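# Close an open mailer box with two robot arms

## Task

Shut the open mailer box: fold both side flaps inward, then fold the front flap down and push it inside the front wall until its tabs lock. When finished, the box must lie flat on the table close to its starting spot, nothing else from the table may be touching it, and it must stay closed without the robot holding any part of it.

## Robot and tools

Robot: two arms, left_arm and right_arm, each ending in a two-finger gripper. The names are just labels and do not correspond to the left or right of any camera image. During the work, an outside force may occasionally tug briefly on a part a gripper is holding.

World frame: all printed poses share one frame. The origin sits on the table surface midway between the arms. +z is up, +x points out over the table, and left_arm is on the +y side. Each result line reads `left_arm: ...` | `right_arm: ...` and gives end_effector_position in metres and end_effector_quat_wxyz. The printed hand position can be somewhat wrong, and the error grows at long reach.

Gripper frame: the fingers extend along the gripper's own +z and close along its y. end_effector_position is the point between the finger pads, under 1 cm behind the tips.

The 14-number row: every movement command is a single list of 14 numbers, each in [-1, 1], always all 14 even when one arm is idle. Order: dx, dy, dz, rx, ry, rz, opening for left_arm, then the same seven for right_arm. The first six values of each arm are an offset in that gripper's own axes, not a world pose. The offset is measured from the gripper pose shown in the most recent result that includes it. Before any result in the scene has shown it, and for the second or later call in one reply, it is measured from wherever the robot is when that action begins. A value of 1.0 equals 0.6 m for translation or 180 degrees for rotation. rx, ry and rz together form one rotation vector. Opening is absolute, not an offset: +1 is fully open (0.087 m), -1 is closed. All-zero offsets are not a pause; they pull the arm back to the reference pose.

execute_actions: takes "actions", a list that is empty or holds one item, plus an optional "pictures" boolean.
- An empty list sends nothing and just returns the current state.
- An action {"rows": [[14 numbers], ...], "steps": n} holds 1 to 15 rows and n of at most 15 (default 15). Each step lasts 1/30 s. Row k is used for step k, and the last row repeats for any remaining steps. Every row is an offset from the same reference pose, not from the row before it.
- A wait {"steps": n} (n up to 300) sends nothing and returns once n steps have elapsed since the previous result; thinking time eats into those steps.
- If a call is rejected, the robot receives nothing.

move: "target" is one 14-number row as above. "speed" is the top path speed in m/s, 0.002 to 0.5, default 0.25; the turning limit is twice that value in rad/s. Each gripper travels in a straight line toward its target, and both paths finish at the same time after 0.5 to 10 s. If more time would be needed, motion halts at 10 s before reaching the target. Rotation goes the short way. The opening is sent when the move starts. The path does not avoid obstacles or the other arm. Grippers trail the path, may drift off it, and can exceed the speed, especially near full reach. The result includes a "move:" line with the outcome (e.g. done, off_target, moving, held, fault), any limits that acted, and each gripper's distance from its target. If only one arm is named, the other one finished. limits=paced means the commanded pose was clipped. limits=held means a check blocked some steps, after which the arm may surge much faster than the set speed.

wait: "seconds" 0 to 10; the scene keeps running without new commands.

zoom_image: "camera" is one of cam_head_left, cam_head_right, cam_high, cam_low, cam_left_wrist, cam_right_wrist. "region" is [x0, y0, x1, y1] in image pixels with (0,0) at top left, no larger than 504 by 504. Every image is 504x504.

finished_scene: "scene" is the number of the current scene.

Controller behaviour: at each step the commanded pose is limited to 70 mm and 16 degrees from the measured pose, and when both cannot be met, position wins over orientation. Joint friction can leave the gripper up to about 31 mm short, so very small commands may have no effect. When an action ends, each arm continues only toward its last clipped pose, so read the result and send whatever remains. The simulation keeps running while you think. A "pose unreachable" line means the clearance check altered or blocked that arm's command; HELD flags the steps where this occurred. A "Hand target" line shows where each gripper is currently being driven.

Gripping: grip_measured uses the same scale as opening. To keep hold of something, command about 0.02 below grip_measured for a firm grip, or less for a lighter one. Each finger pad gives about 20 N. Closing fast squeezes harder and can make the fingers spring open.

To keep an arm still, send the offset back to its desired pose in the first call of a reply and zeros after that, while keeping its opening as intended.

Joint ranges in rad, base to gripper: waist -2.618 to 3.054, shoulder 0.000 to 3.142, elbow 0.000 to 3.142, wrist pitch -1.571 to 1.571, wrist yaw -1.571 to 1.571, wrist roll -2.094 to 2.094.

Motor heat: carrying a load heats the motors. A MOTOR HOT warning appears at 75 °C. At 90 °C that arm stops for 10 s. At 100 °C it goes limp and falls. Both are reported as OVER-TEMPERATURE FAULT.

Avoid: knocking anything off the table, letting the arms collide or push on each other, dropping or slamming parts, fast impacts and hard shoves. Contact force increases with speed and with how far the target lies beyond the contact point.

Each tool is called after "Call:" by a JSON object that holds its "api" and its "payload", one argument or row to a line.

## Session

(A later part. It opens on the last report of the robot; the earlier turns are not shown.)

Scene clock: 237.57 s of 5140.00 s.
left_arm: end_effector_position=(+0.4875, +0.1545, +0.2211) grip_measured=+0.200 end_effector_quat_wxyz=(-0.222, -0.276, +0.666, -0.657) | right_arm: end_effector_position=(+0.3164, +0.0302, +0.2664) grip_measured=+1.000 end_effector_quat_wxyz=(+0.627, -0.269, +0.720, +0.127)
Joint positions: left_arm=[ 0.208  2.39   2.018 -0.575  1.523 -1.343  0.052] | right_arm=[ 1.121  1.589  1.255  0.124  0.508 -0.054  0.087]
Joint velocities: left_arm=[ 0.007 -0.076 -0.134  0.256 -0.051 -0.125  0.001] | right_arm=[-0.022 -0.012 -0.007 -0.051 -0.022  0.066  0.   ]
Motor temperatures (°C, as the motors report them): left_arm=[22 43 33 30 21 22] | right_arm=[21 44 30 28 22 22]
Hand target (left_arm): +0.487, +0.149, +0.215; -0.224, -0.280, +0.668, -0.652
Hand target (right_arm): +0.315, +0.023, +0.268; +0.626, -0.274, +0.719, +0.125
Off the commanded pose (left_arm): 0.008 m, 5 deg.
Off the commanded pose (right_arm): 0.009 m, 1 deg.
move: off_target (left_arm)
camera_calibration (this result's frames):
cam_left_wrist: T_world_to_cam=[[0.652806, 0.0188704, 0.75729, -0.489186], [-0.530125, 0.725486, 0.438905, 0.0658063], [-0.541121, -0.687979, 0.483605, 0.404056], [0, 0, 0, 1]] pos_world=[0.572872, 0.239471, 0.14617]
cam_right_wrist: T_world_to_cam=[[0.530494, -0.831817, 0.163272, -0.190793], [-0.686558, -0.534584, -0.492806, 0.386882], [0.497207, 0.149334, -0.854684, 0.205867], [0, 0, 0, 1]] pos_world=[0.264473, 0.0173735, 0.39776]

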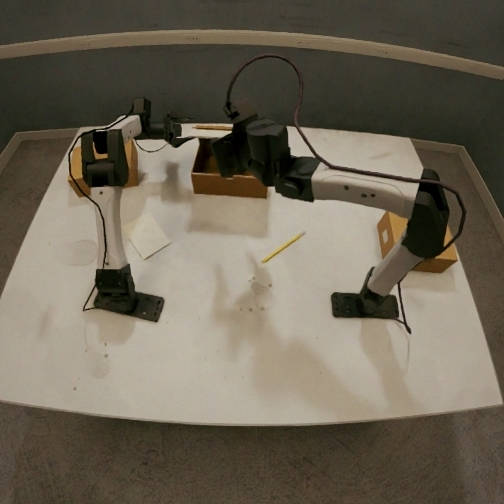

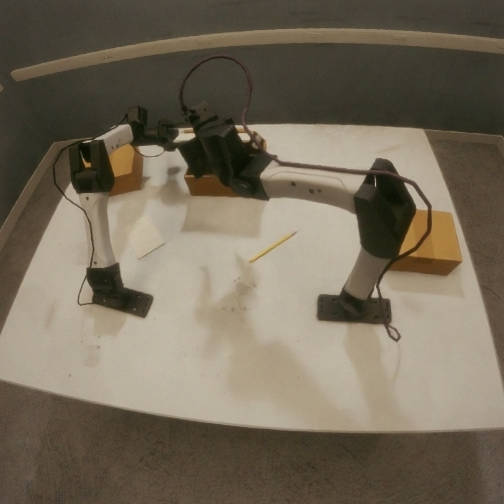

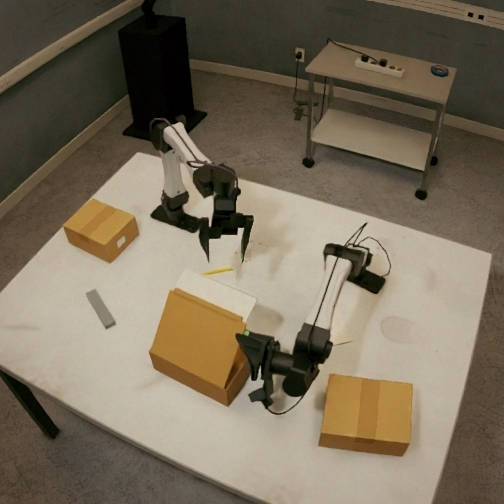

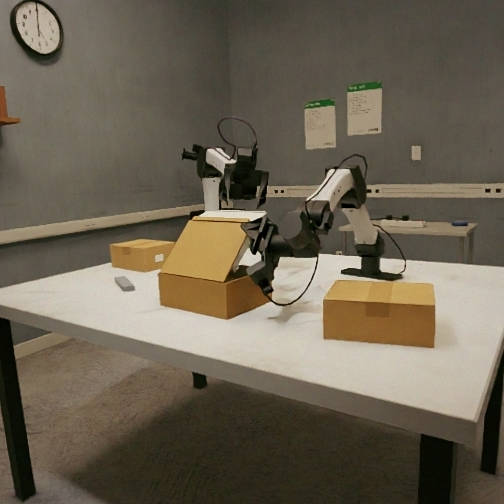

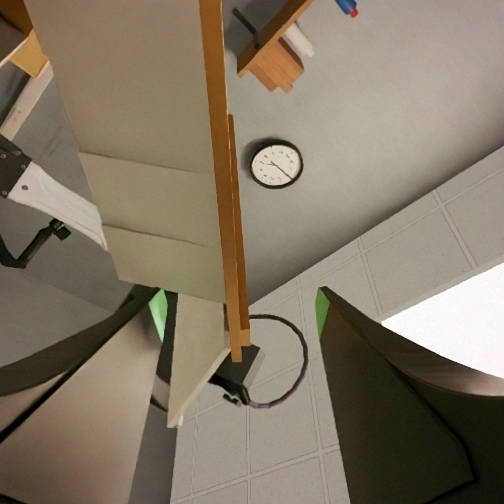

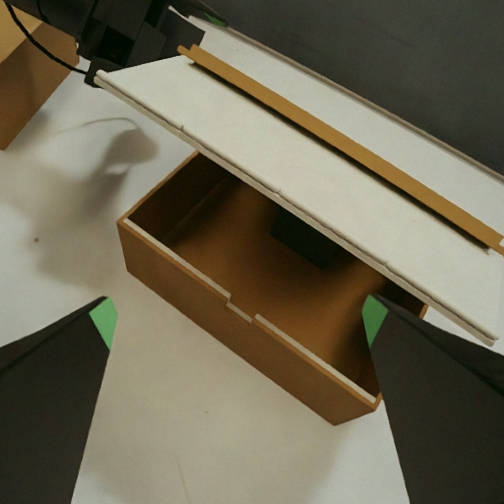

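Call:
{"api": "move", "payload": {
  "target": [0.015,0,0.05,0,0,0,0.2, -0.045,-0.1,0.108,0.145,0.2,0.132,1],
  "speed": 0.08
}}

Call:
{"api": "move", "payload": {
  "target": [0,0,0,0,0,0,-0.95, 0,0,0,0,0,0,1]
}}

Scene clock: 247.37 s of 5140.00 s.
left_arm: end_effector_position=(+0.4846, +0.1359, +0.2341) grip_measured=+0.200 end_effector_quat_wxyz=(-0.218, -0.268, +0.667, -0.660) | right_arm: end_effector_position=(+0.3980, +0.0153, +0.2882) grip_measured=+1.000 end_effector_quat_wxyz=(+0.458, -0.029, +0.886, +0.062)
Joint positions: left_arm=[ 0.171  2.297  1.815 -0.043  1.502 -1.748  0.052] | right_arm=[ 0.952  2.332  2.827 -1.252  0.584  0.583  0.087]
Joint velocities: left_arm=[ 0.002 -0.037 -0.022  0.066 -0.022 -0.037  0.   ] | right_arm=[-0.002 -0.007 -0.007 -0.037  0.022  0.066  0.   ]
Motor temperatures (°C, as the motors report them): left_arm=[22 46 33 30 21 22] | right_arm=[21 43 30 29 22 22]
Hand target (left_arm): +0.483, +0.124, +0.226; -0.223, -0.275, +0.669, -0.653
Hand target (right_arm): +0.404, +0.020, +0.291; +0.464, -0.018, +0.882, +0.077
Off the commanded pose (left_arm): 0.015 m, 1 deg.
Off the commanded pose (right_arm): 0.009 m, 12 deg.
elbow stopped short (right arm): the move would have taken joint 3 (elbow) straighter than the controller allows; a more bent joint 3 avoids this.
After step 90, 1.03 s passed at rest.
move: off_target (left_arm, right_arm)
camera_calibration (this result's frames):
cam_left_wrist: T_world_to_cam=[[0.639856, 0.0174099, 0.768298, -0.492829], [-0.533144, 0.730086, 0.427471, 0.0755374], [-0.553481, -0.683133, 0.476432, 0.390464], [0, 0, 0, 1]] pos_world=[0.571727, 0.22017, 0.160319]
cam_right_wrist: T_world_to_cam=[[0.0964147, -0.993072, -0.0671756, -0.00841323], [-0.991815, -0.0901779, -0.0903969, 0.444459], [0.0837128, 0.0753414, -0.993638, 0.391964], [0, 0, 0, 1]] pos_world=[0.40882, 0.00219435, 0.429082]

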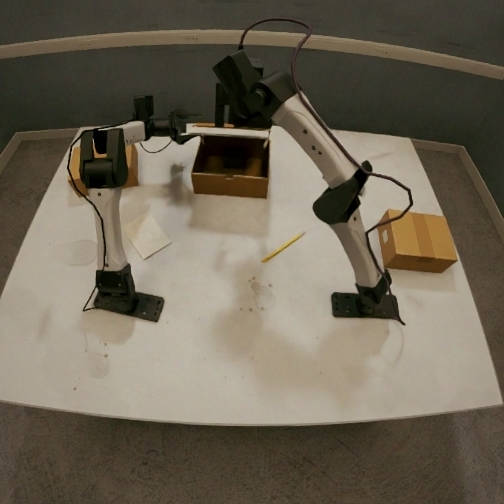

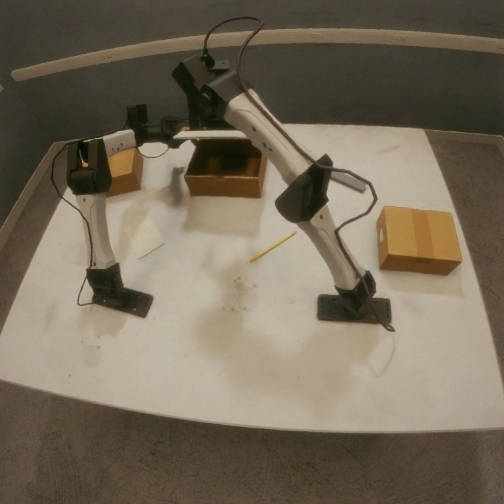

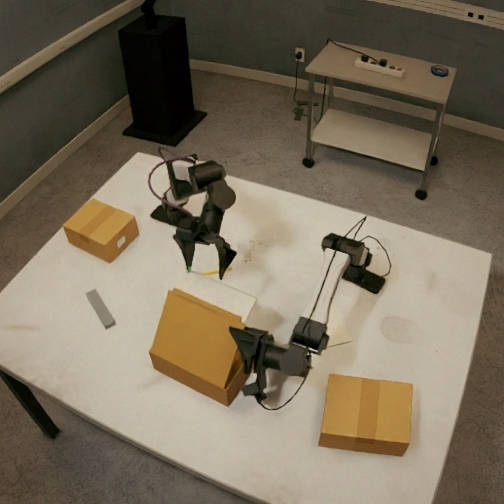

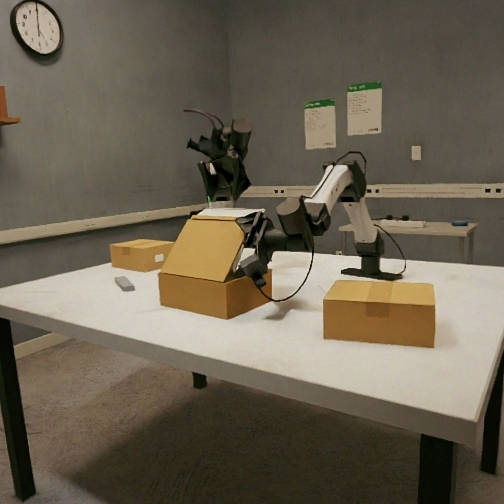

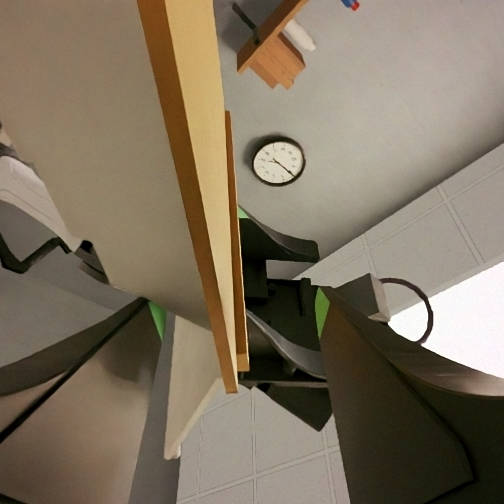

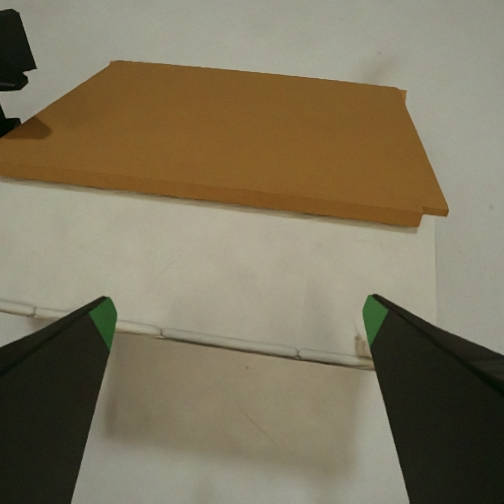

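Scene clock: 247.87 s of 5140.00 s.
left_arm: end_effector_position=(+0.4835, +0.1362, +0.2340) grip_measured=-0.924 end_effector_quat_wxyz=(-0.232, -0.276, +0.663, -0.656) | right_arm: end_effector_position=(+0.3980, +0.0153, +0.2882) grip_measured=+1.000 end_effector_quat_wxyz=(+0.458, -0.029, +0.886, +0.062)
Joint positions: left_arm=[ 0.171  2.298  1.815 -0.061  1.51  -1.761  0.003] | right_arm=[ 0.952  2.332  2.827 -1.252  0.584  0.583  0.087]
Joint velocities: left_arm=[ 0.007 -0.007 -0.007 -0.022 -0.037 -0.007  0.   ] | right_arm=[-0.027 -0.012 -0.002  0.066  0.051  0.037  0.   ]
Motor temperatures (°C, as the motors report them): left_arm=[22 47 33 30 21 22] | right_arm=[21 43 30 29 22 22]
Hand target (left_arm): +0.485, +0.136, +0.234; -0.219, -0.268, +0.667, -0.659
Hand target (right_arm): +0.398, +0.015, +0.288; +0.458, -0.029, +0.886, +0.062
Off the commanded pose (left_arm): 0.001 m, 2 deg.
Off the commanded pose (right_arm): 0.000 m, 0 deg.
move: done
camera_calibration (this result's frames):
cam_left_wrist: T_world_to_cam=[[0.663654, 0.0168509, 0.74785, -0.498679], [-0.514831, 0.735589, 0.440294, 0.062209], [-0.542691, -0.677219, 0.496851, 0.379261], [0, 0, 0, 1]] pos_world=[0.568799, 0.219486, 0.157111]
cam_right_wrist: T_world_to_cam=[[0.0964147, -0.993072, -0.0671756, -0.00841323], [-0.991815, -0.0901779, -0.0903969, 0.444459], [0.0837128, 0.0753414, -0.993638, 0.391964], [0, 0, 0, 1]] pos_world=[0.40882, 0.00219435, 0.429082]

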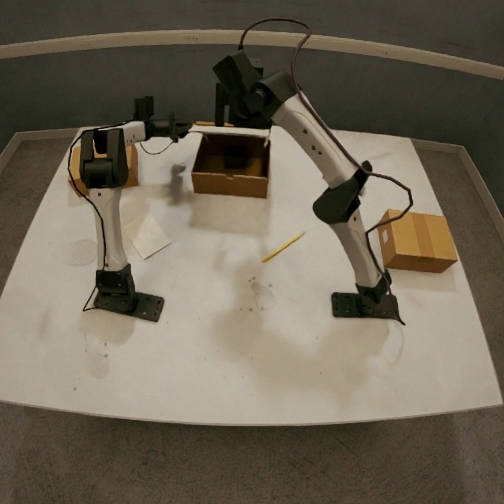

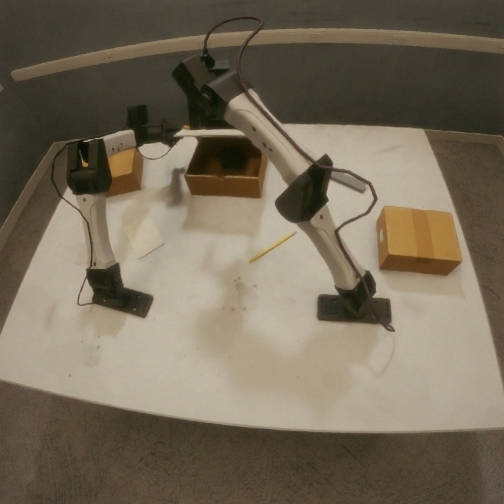

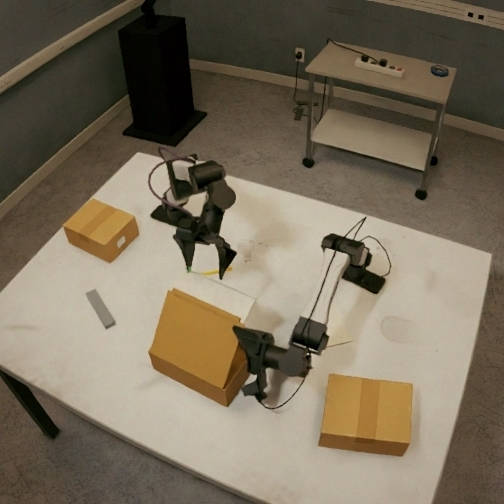

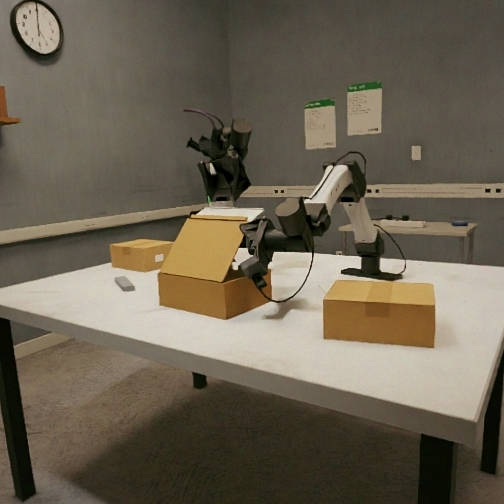

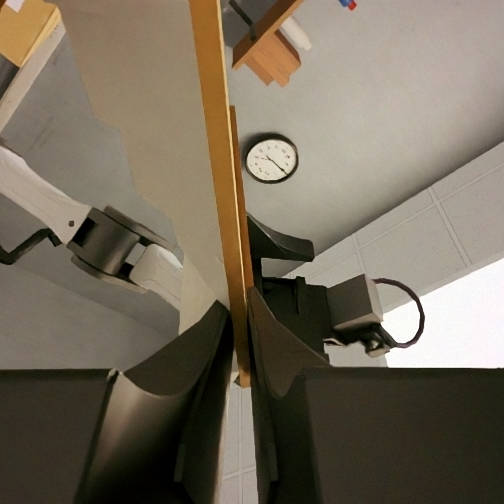

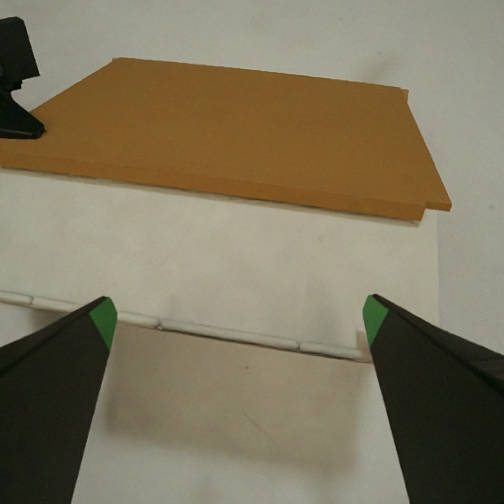

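Call:
{"api": "move", "payload": {
  "target": [0,0,0,0,0,0,-0.95, 0.082,0.017,0.1,0,0,0,1],
  "speed": 0.05
}}

Call:
{"api": "move", "payload": {
  "target": [0,0,0,0,0,0,-0.95, -0.013,0,0.065,0,0,0,1],
  "speed": 0.04
}}

Call:
{"api": "wait", "payload": {
  "seconds": 6
}}

Scene clock: 253.37 s of 5140.00 s.
left_arm: end_effector_position=(+0.4834, +0.1362, +0.2340) grip_measured=-0.926 end_effector_quat_wxyz=(-0.237, -0.281, +0.661, -0.654) | right_arm: end_effector_position=(+0.4136, +0.0346, +0.2034) grip_measured=+1.000 end_effector_quat_wxyz=(+0.447, -0.035, +0.893, +0.048)
Joint positions: left_arm=[ 0.171  2.298  1.815 -0.069  1.511 -1.769  0.003] | right_arm=[ 0.952  2.22   2.264 -0.841  0.587  0.585  0.087]
Joint velocities: left_arm=[ 0.017 -0.012  0.037 -0.022 -0.081 -0.022  0.   ] | right_arm=[-0.002 -0.007 -0.002 -0.037 -0.007  0.007  0.   ]
Motor temperatures (°C, as the motors report them): left_arm=[22 48 33 30 21 22] | right_arm=[21 43 30 29 22 22]
Hand target (left_arm): +0.483, +0.136, +0.234; -0.232, -0.276, +0.663, -0.656
Hand target (right_arm): +0.417, +0.034, +0.214; +0.457, -0.029, +0.887, +0.062
Off the commanded pose (left_arm): 0.000 m, 1 deg.
Off the commanded pose (right_arm): 0.012 m, 2 deg.
After step 90, 0.60 s passed at rest.
move: off_target (right_arm)
camera_calibration (this result's frames):
cam_left_wrist: T_world_to_cam=[[0.67555, 0.0171436, 0.737115, -0.501923], [-0.50719, 0.736425, 0.447701, 0.0565925], [-0.535155, -0.676302, 0.506187, 0.373284], [0, 0, 0, 1]] pos_world=[0.567541, 0.219381, 0.155687]
cam_right_wrist: T_world_to_cam=[[0.092662, -0.994962, -0.0382657, -0.000639405], [-0.993866, -0.090093, -0.0641419, 0.449461], [0.0603713, 0.0439745, -0.997207, 0.316392], [0, 0, 0, 1]] pos_world=[0.427662, 0.0259439, 0.344313]

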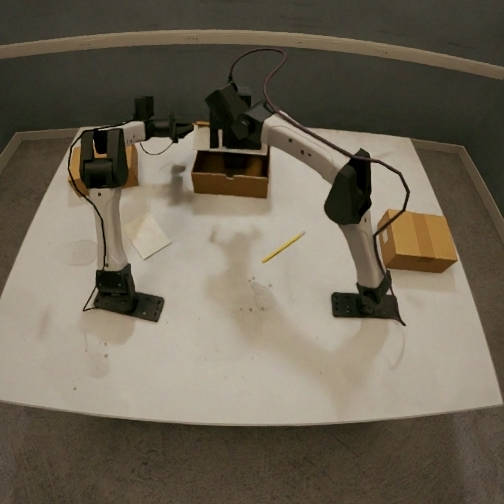

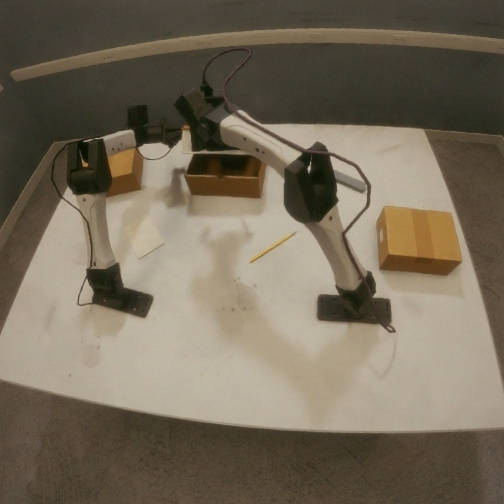

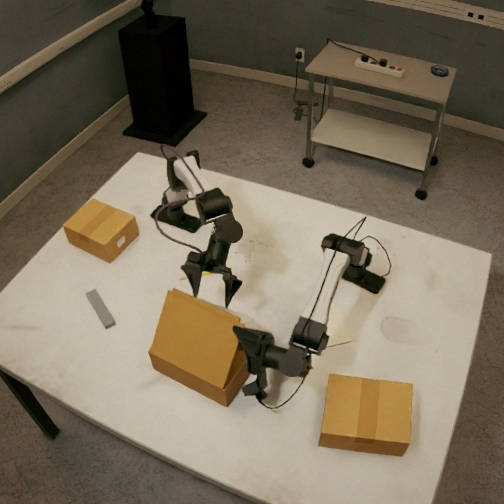

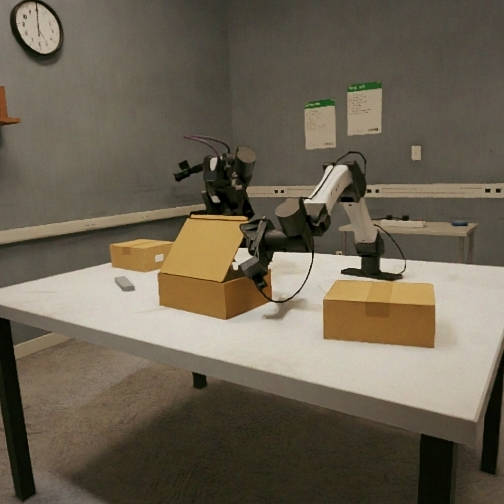

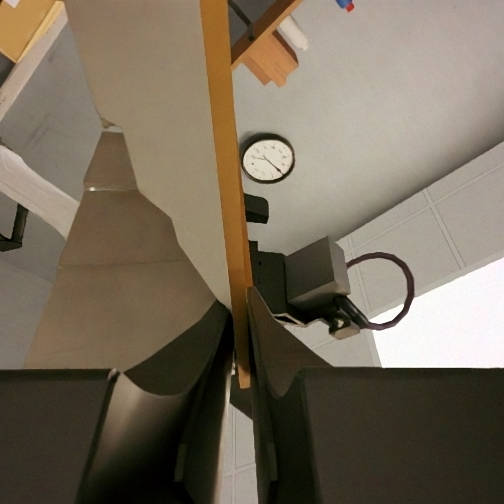

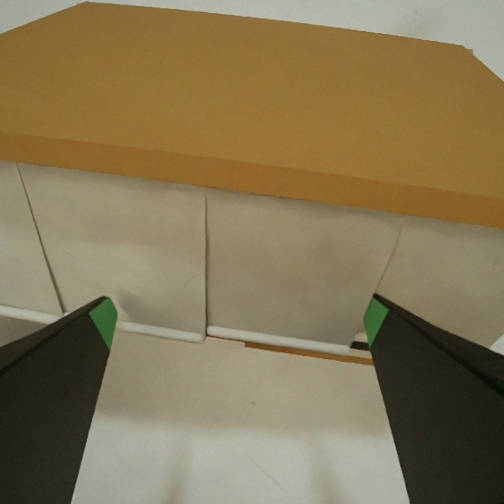

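Scene clock: 254.60 s of 5140.00 s.
left_arm: end_effector_position=(+0.4839, +0.1362, +0.2340) grip_measured=-0.928 end_effector_quat_wxyz=(-0.240, -0.284, +0.660, -0.653) | right_arm: end_effector_position=(+0.4391, +0.0340, +0.1920) grip_measured=+1.000 end_effector_quat_wxyz=(+0.446, -0.035, +0.893, +0.038)
Joint positions: left_arm=[ 0.171  2.298  1.815 -0.07   1.509 -1.777  0.003] | right_arm=[ 0.915  2.32   2.388 -0.863  0.575  0.551  0.087]
Joint velocities: left_arm=[-0.002  0.012 -0.007  0.066  0.051  0.081  0.   ] | right_arm=[-0.002  0.027  0.007 -0.037  0.007 -0.051  0.   ]
Motor temperatures (°C, as the motors report them): left_arm=[22 48 33 30 21 22] | right_arm=[21 43 30 29 22 22]
Hand target (left_arm): +0.483, +0.136, +0.234; -0.237, -0.281, +0.661, -0.654
Hand target (right_arm): +0.449, +0.039, +0.187; +0.447, -0.035, +0.892, +0.049
Off the commanded pose (left_arm): 0.001 m, 1 deg.
Off the commanded pose (right_arm): 0.013 m, 1 deg.
move: off_target (right_arm)
camera_calibration (this result's frames):
cam_left_wrist: T_world_to_cam=[[0.682784, 0.0180275, 0.730398, -0.504321], [-0.50412, 0.735224, 0.45311, 0.0542922], [-0.528838, -0.677584, 0.511087, 0.369482], [0, 0, 0, 1]] pos_world=[0.567108, 0.21953, 0.154917]
cam_right_wrist: T_world_to_cam=[[0.0839601, -0.996294, -0.0186952, -0.00397017], [-0.994681, -0.0826714, -0.0614365, 0.47363], [0.0596632, 0.023754, -0.997936, 0.304605], [0, 0, 0, 1]] pos_world=[0.453271, 0.0279646, 0.333]

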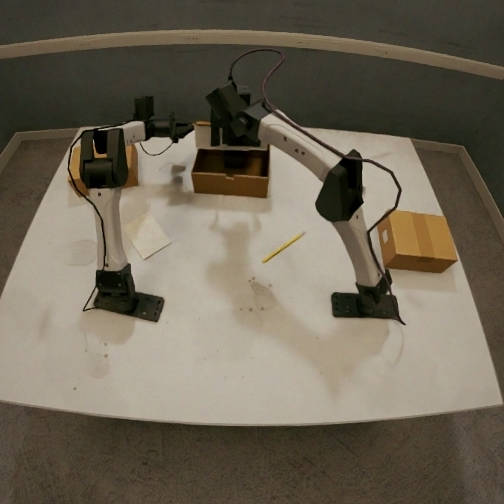

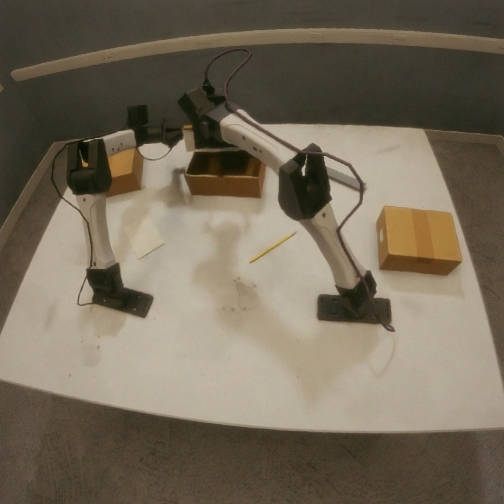

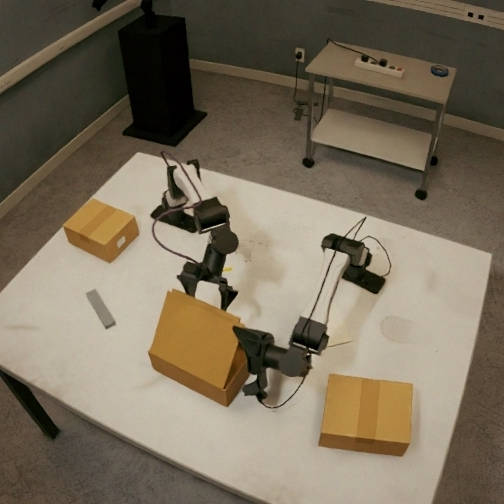

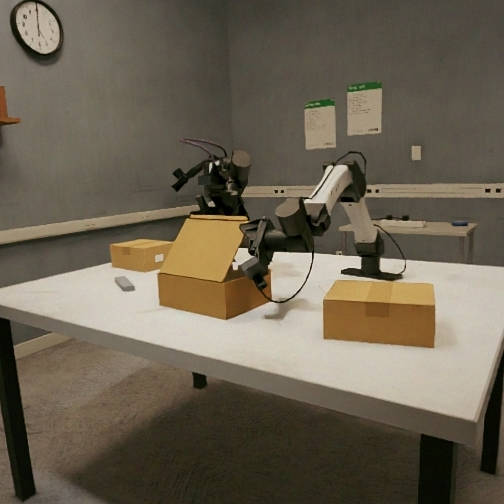

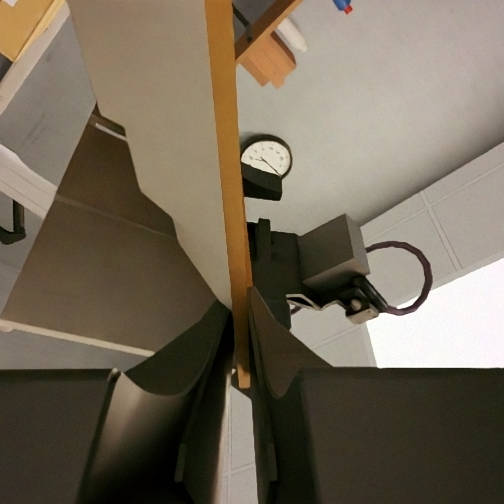

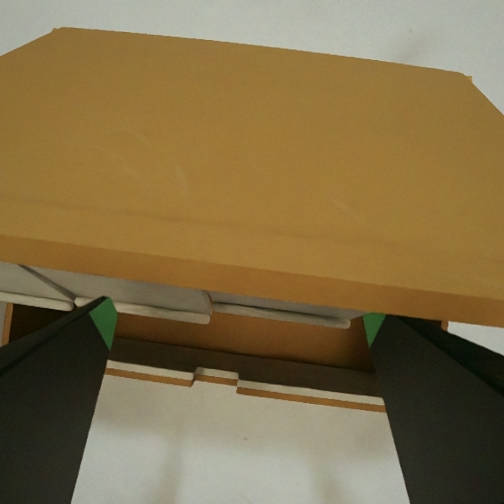

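Scene clock: 260.60 s of 5140.00 s.
left_arm: end_effector_position=(+0.4839, +0.1362, +0.2340) grip_measured=-0.928 end_effector_quat_wxyz=(-0.240, -0.284, +0.660, -0.653) | right_arm: end_effector_position=(+0.4390, +0.0340, +0.1919) grip_measured=+1.000 end_effector_quat_wxyz=(+0.446, -0.036, +0.894, +0.037)
Joint positions: left_arm=[ 0.171  2.298  1.815 -0.07   1.509 -1.777  0.003] | right_arm=[ 0.915  2.321  2.389 -0.864  0.574  0.55   0.087]
Joint velocities: left_arm=[ 0.007  0.007  0.017 -0.066 -0.007  0.007 -0.   ] | right_arm=[-0.002  0.002  0.007  0.051  0.022 -0.066  0.   ]
Motor temperatures (°C, as the motors report them): left_arm=[22 49 33 30 21 22] | right_arm=[21 43 31 30 22 22]
Hand target (left_arm): +0.483, +0.136, +0.234; -0.237, -0.281, +0.661, -0.654
Hand target (right_arm): +0.449, +0.039, +0.187; +0.447, -0.035, +0.892, +0.049
Off the commanded pose (left_arm): 0.001 m, 1 deg.
Off the commanded pose (right_arm): 0.013 m, 1 deg.
Steps of this call (steps 1 to 90: nothing new was sent; then 3.00 s passed at rest). Readings (end_effector_position):
1: left_arm (+0.4839, +0.1362, +0.2340) | right_arm (+0.4391, +0.0340, +0.1920)
2: left_arm (+0.4839, +0.1362, +0.2340) | right_arm (+0.4391, +0.0340, +0.1921)
4: left_arm (+0.4839, +0.1362, +0.2340) | right_arm (+0.4391, +0.0340, +0.1922)
8: left_arm (+0.4839, +0.1362, +0.2340) | right_arm (+0.4390, +0.0340, +0.1919)
90: the state above
camera_calibration (this result's frames):
cam_left_wrist: T_world_to_cam=[[0.682784, 0.0180275, 0.730398, -0.504321], [-0.50412, 0.735224, 0.45311, 0.0542922], [-0.528838, -0.677584, 0.511087, 0.369482], [0, 0, 0, 1]] pos_world=[0.567108, 0.21953, 0.154917]
cam_right_wrist: T_world_to_cam=[[0.0849325, -0.996225, -0.0179306, -0.00450509], [-0.99465, -0.0837086, -0.0605381, 0.473376], [0.0588087, 0.0229763, -0.998005, 0.304923], [0, 0, 0, 1]] pos_world=[0.453294, 0.0281316, 0.332891]

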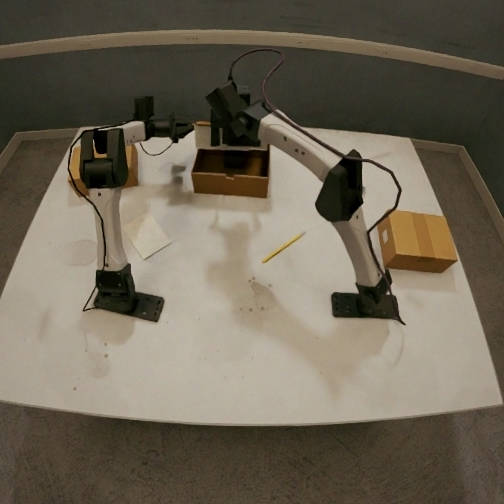

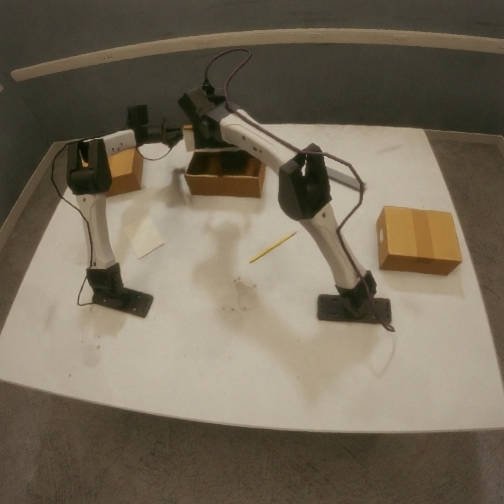

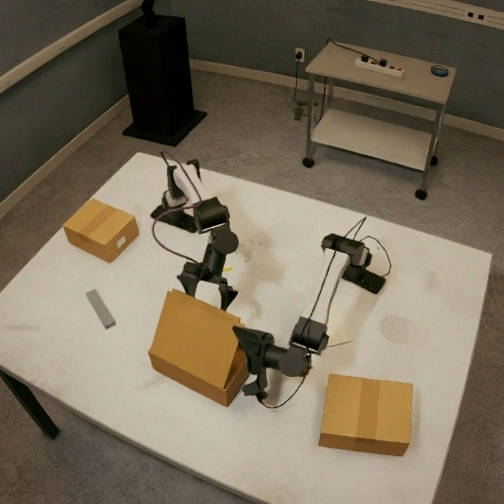

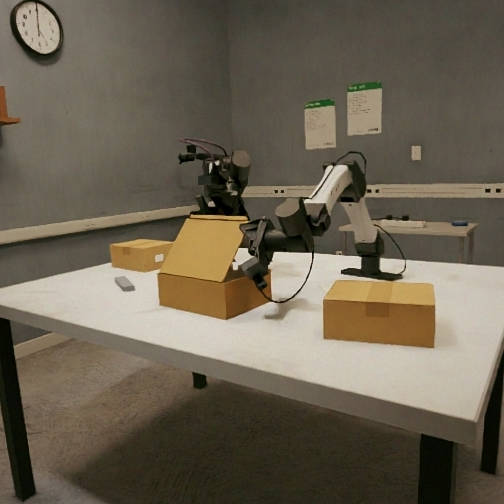

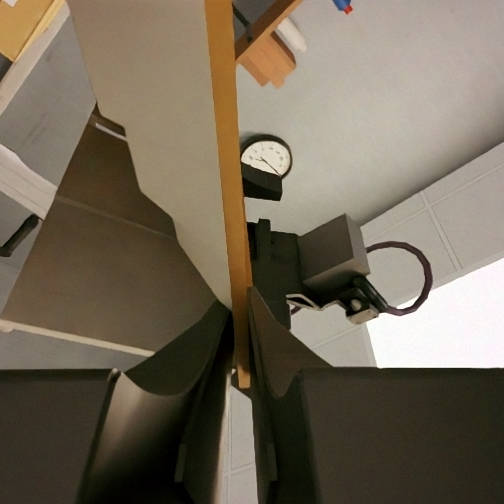

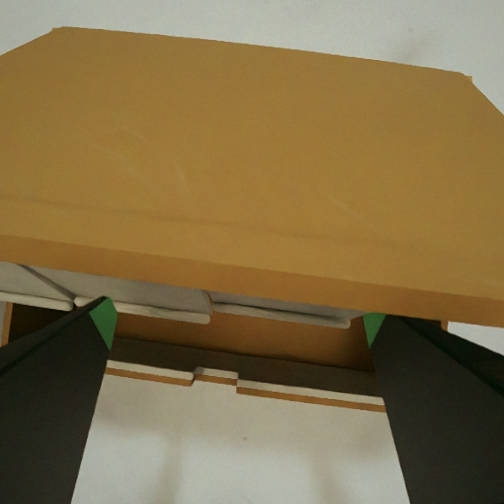

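Call:
{"api": "move", "payload": {
  "target": [0,0,0,0,0,0,0.3, 0,0,-0.17,0,0,0,1],
  "speed": 0.1
}}

Call:
{"api": "move", "payload": {
  "target": [0,0,-0.15,0,0,0,0.3, -0.137,0,0.127,0,0,0,1],
  "speed": 0.1
}}

Scene clock: 265.70 s of 5140.00 s.
left_arm: end_effector_position=(+0.4845, +0.1361, +0.2337) grip_measured=+0.300 end_effector_quat_wxyz=(-0.239, -0.285, +0.660, -0.653) | right_arm: end_effector_position=(+0.3618, +0.0284, +0.2436) grip_measured=+1.000 end_effector_quat_wxyz=(+0.443, -0.041, +0.895, +0.035)
Joint positions: left_arm=[ 0.171  2.298  1.815 -0.07   1.506 -1.777  0.057] | right_arm=[ 1.04   2.153  2.344 -1.058  0.653  0.655  0.087]
Joint velocities: left_arm=[ 0.002  0.007  0.027  0.007 -0.007  0.022 -0.   ] | right_arm=[-0.022  0.012  0.007  0.007  0.066 -0.022  0.   ]
Motor temperatures (°C, as the motors report them): left_arm=[22 50 33 30 21 22] | right_arm=[21 43 31 30 22 22]
Hand target (left_arm): +0.484, +0.136, +0.234; -0.240, -0.284, +0.660, -0.653
Hand target (right_arm): +0.358, +0.024, +0.252; +0.446, -0.036, +0.894, +0.037
Off the commanded pose (left_arm): 0.001 m, 0 deg.
Off the commanded pose (right_arm): 0.011 m, 1 deg.
After step 90, 0.57 s passed at rest.
move: off_target (right_arm)
camera_calibration (this result's frames):
cam_left_wrist: T_world_to_cam=[[0.682455, 0.0187015, 0.730688, -0.504455], [-0.506435, 0.732929, 0.454246, 0.0559372], [-0.527048, -0.680048, 0.509662, 0.369649], [0, 0, 0, 1]] pos_world=[0.567419, 0.219815, 0.154794]
cam_right_wrist: T_world_to_cam=[[0.0924296, -0.995671, -0.00982747, -0.00738139], [-0.994328, -0.0917744, -0.0537503, 0.397695], [0.0526157, 0.0147398, -0.998506, 0.363859], [0, 0, 0, 1]] pos_world=[0.376977, 0.0237856, 0.384619]

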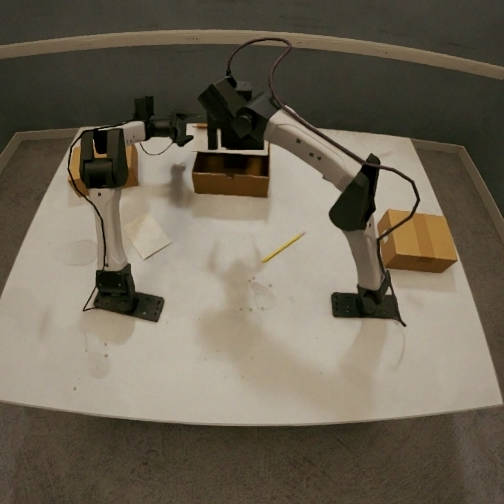

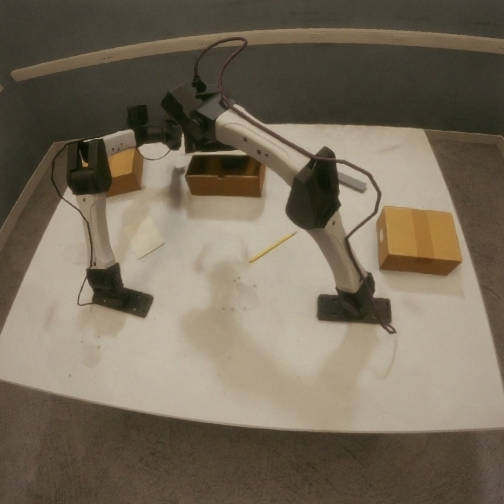

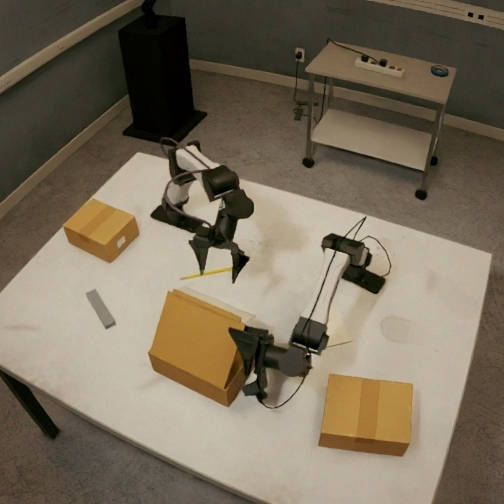

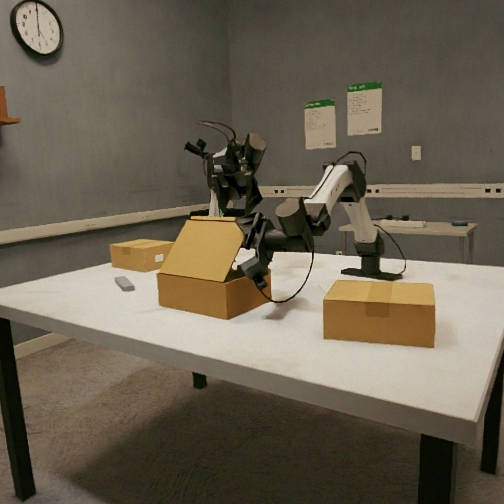

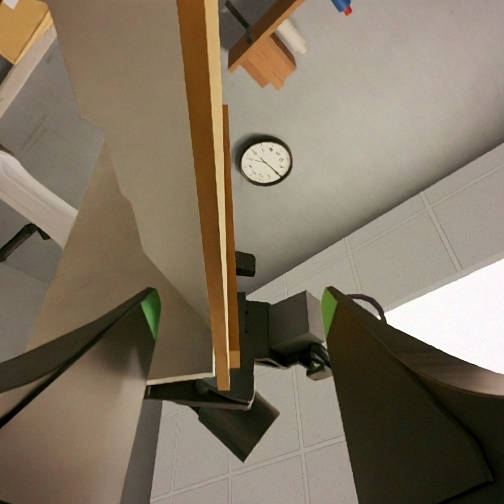

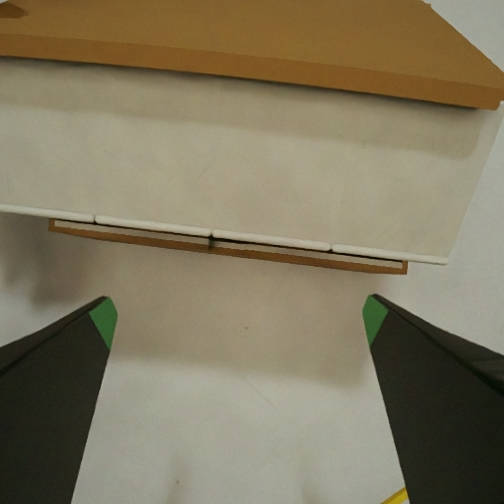

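Scene clock: 267.27 s of 5140.00 s.
left_arm: end_effector_position=(+0.4820, +0.2239, +0.2418) grip_measured=+0.300 end_effector_quat_wxyz=(+0.193, +0.309, -0.634, +0.682) | right_arm: end_effector_position=(+0.4634, +0.0314, +0.2754) grip_measured=+1.000 end_effector_quat_wxyz=(+0.508, -0.047, +0.857, +0.073)
Joint positions: left_arm=[ 0.352  2.243  1.749 -0.133  1.578 -1.673  0.057] | right_arm=[ 0.882  2.436  2.84  -0.994  0.553  0.426  0.087]
Joint velocities: left_arm=[-0.012 -0.007  0.002  0.022 -0.007  0.037  0.001] | right_arm=[ 0.002 -0.017 -0.007  0.037  0.022 -0.066  0.   ]
Motor temperatures (°C, as the motors report them): left_arm=[22 51 33 30 21 22] | right_arm=[21 43 31 30 22 22]
Hand target (left_arm): +0.479, +0.225, +0.237; -0.201, -0.317, +0.629, -0.680
Hand target (right_arm): +0.471, +0.038, +0.264; +0.504, -0.052, +0.858, +0.081
Off the commanded pose (left_arm): 0.006 m, 7 deg.
Off the commanded pose (right_arm): 0.017 m, 10 deg.
elbow stopped short (right arm): the move would have taken joint 3 (elbow) straighter than the controller allows; a more bent joint 3 avoids this.
joint sent to its limit (left arm) — the command would take joint 5 (wrist yaw) past its upper limit, so that joint was sent only as far as its limit.
move: off_target (left_arm, right_arm)
camera_calibration (this result's frames):
cam_left_wrist: T_world_to_cam=[[0.648979, 0.124423, 0.750563, -0.522702], [-0.605964, 0.681062, 0.411049, 0.056604], [-0.460036, -0.721577, 0.517391, 0.399087], [0, 0, 0, 1]] pos_world=[0.557117, 0.314458, 0.162569]
cam_right_wrist: T_world_to_cam=[[0.140113, -0.988132, -0.0629529, -0.0211223], [-0.97041, -0.124416, -0.20694, 0.532869], [0.196652, 0.0900852, -0.976326, 0.31493], [0, 0, 0, 1]] pos_world=[0.458129, 0.0170555, 0.416417]

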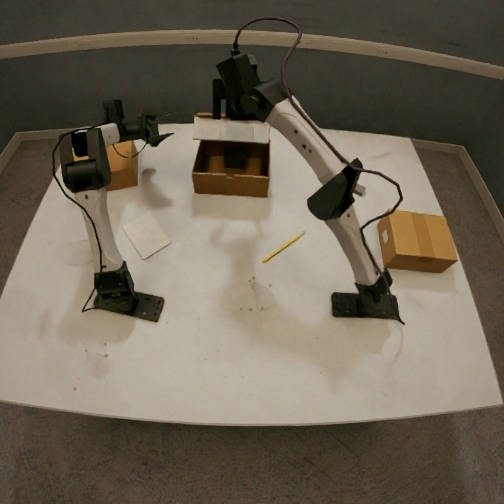

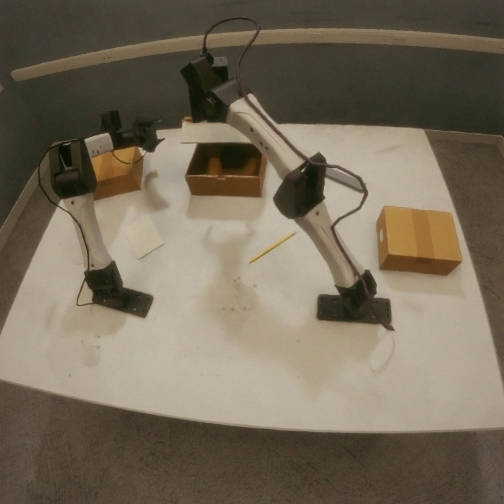

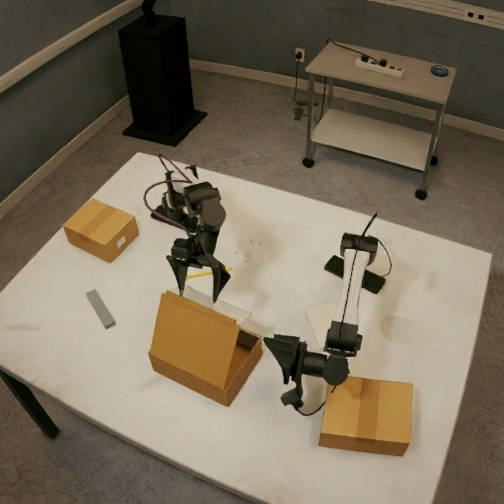

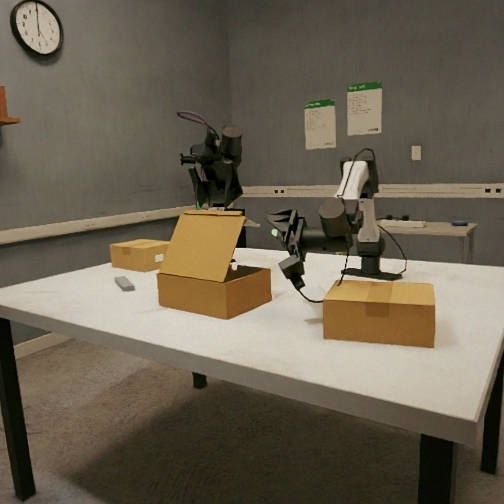

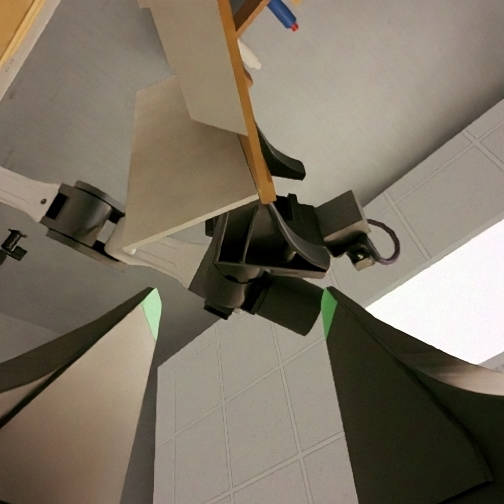

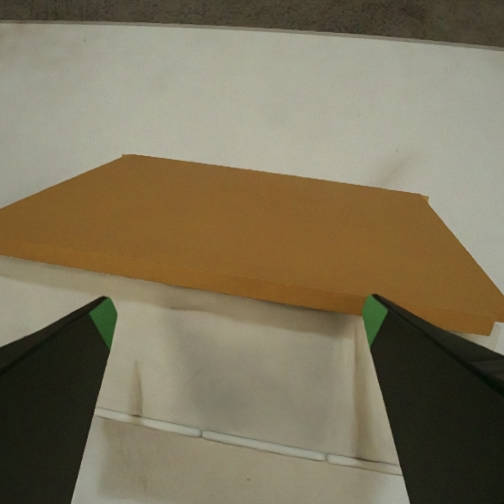

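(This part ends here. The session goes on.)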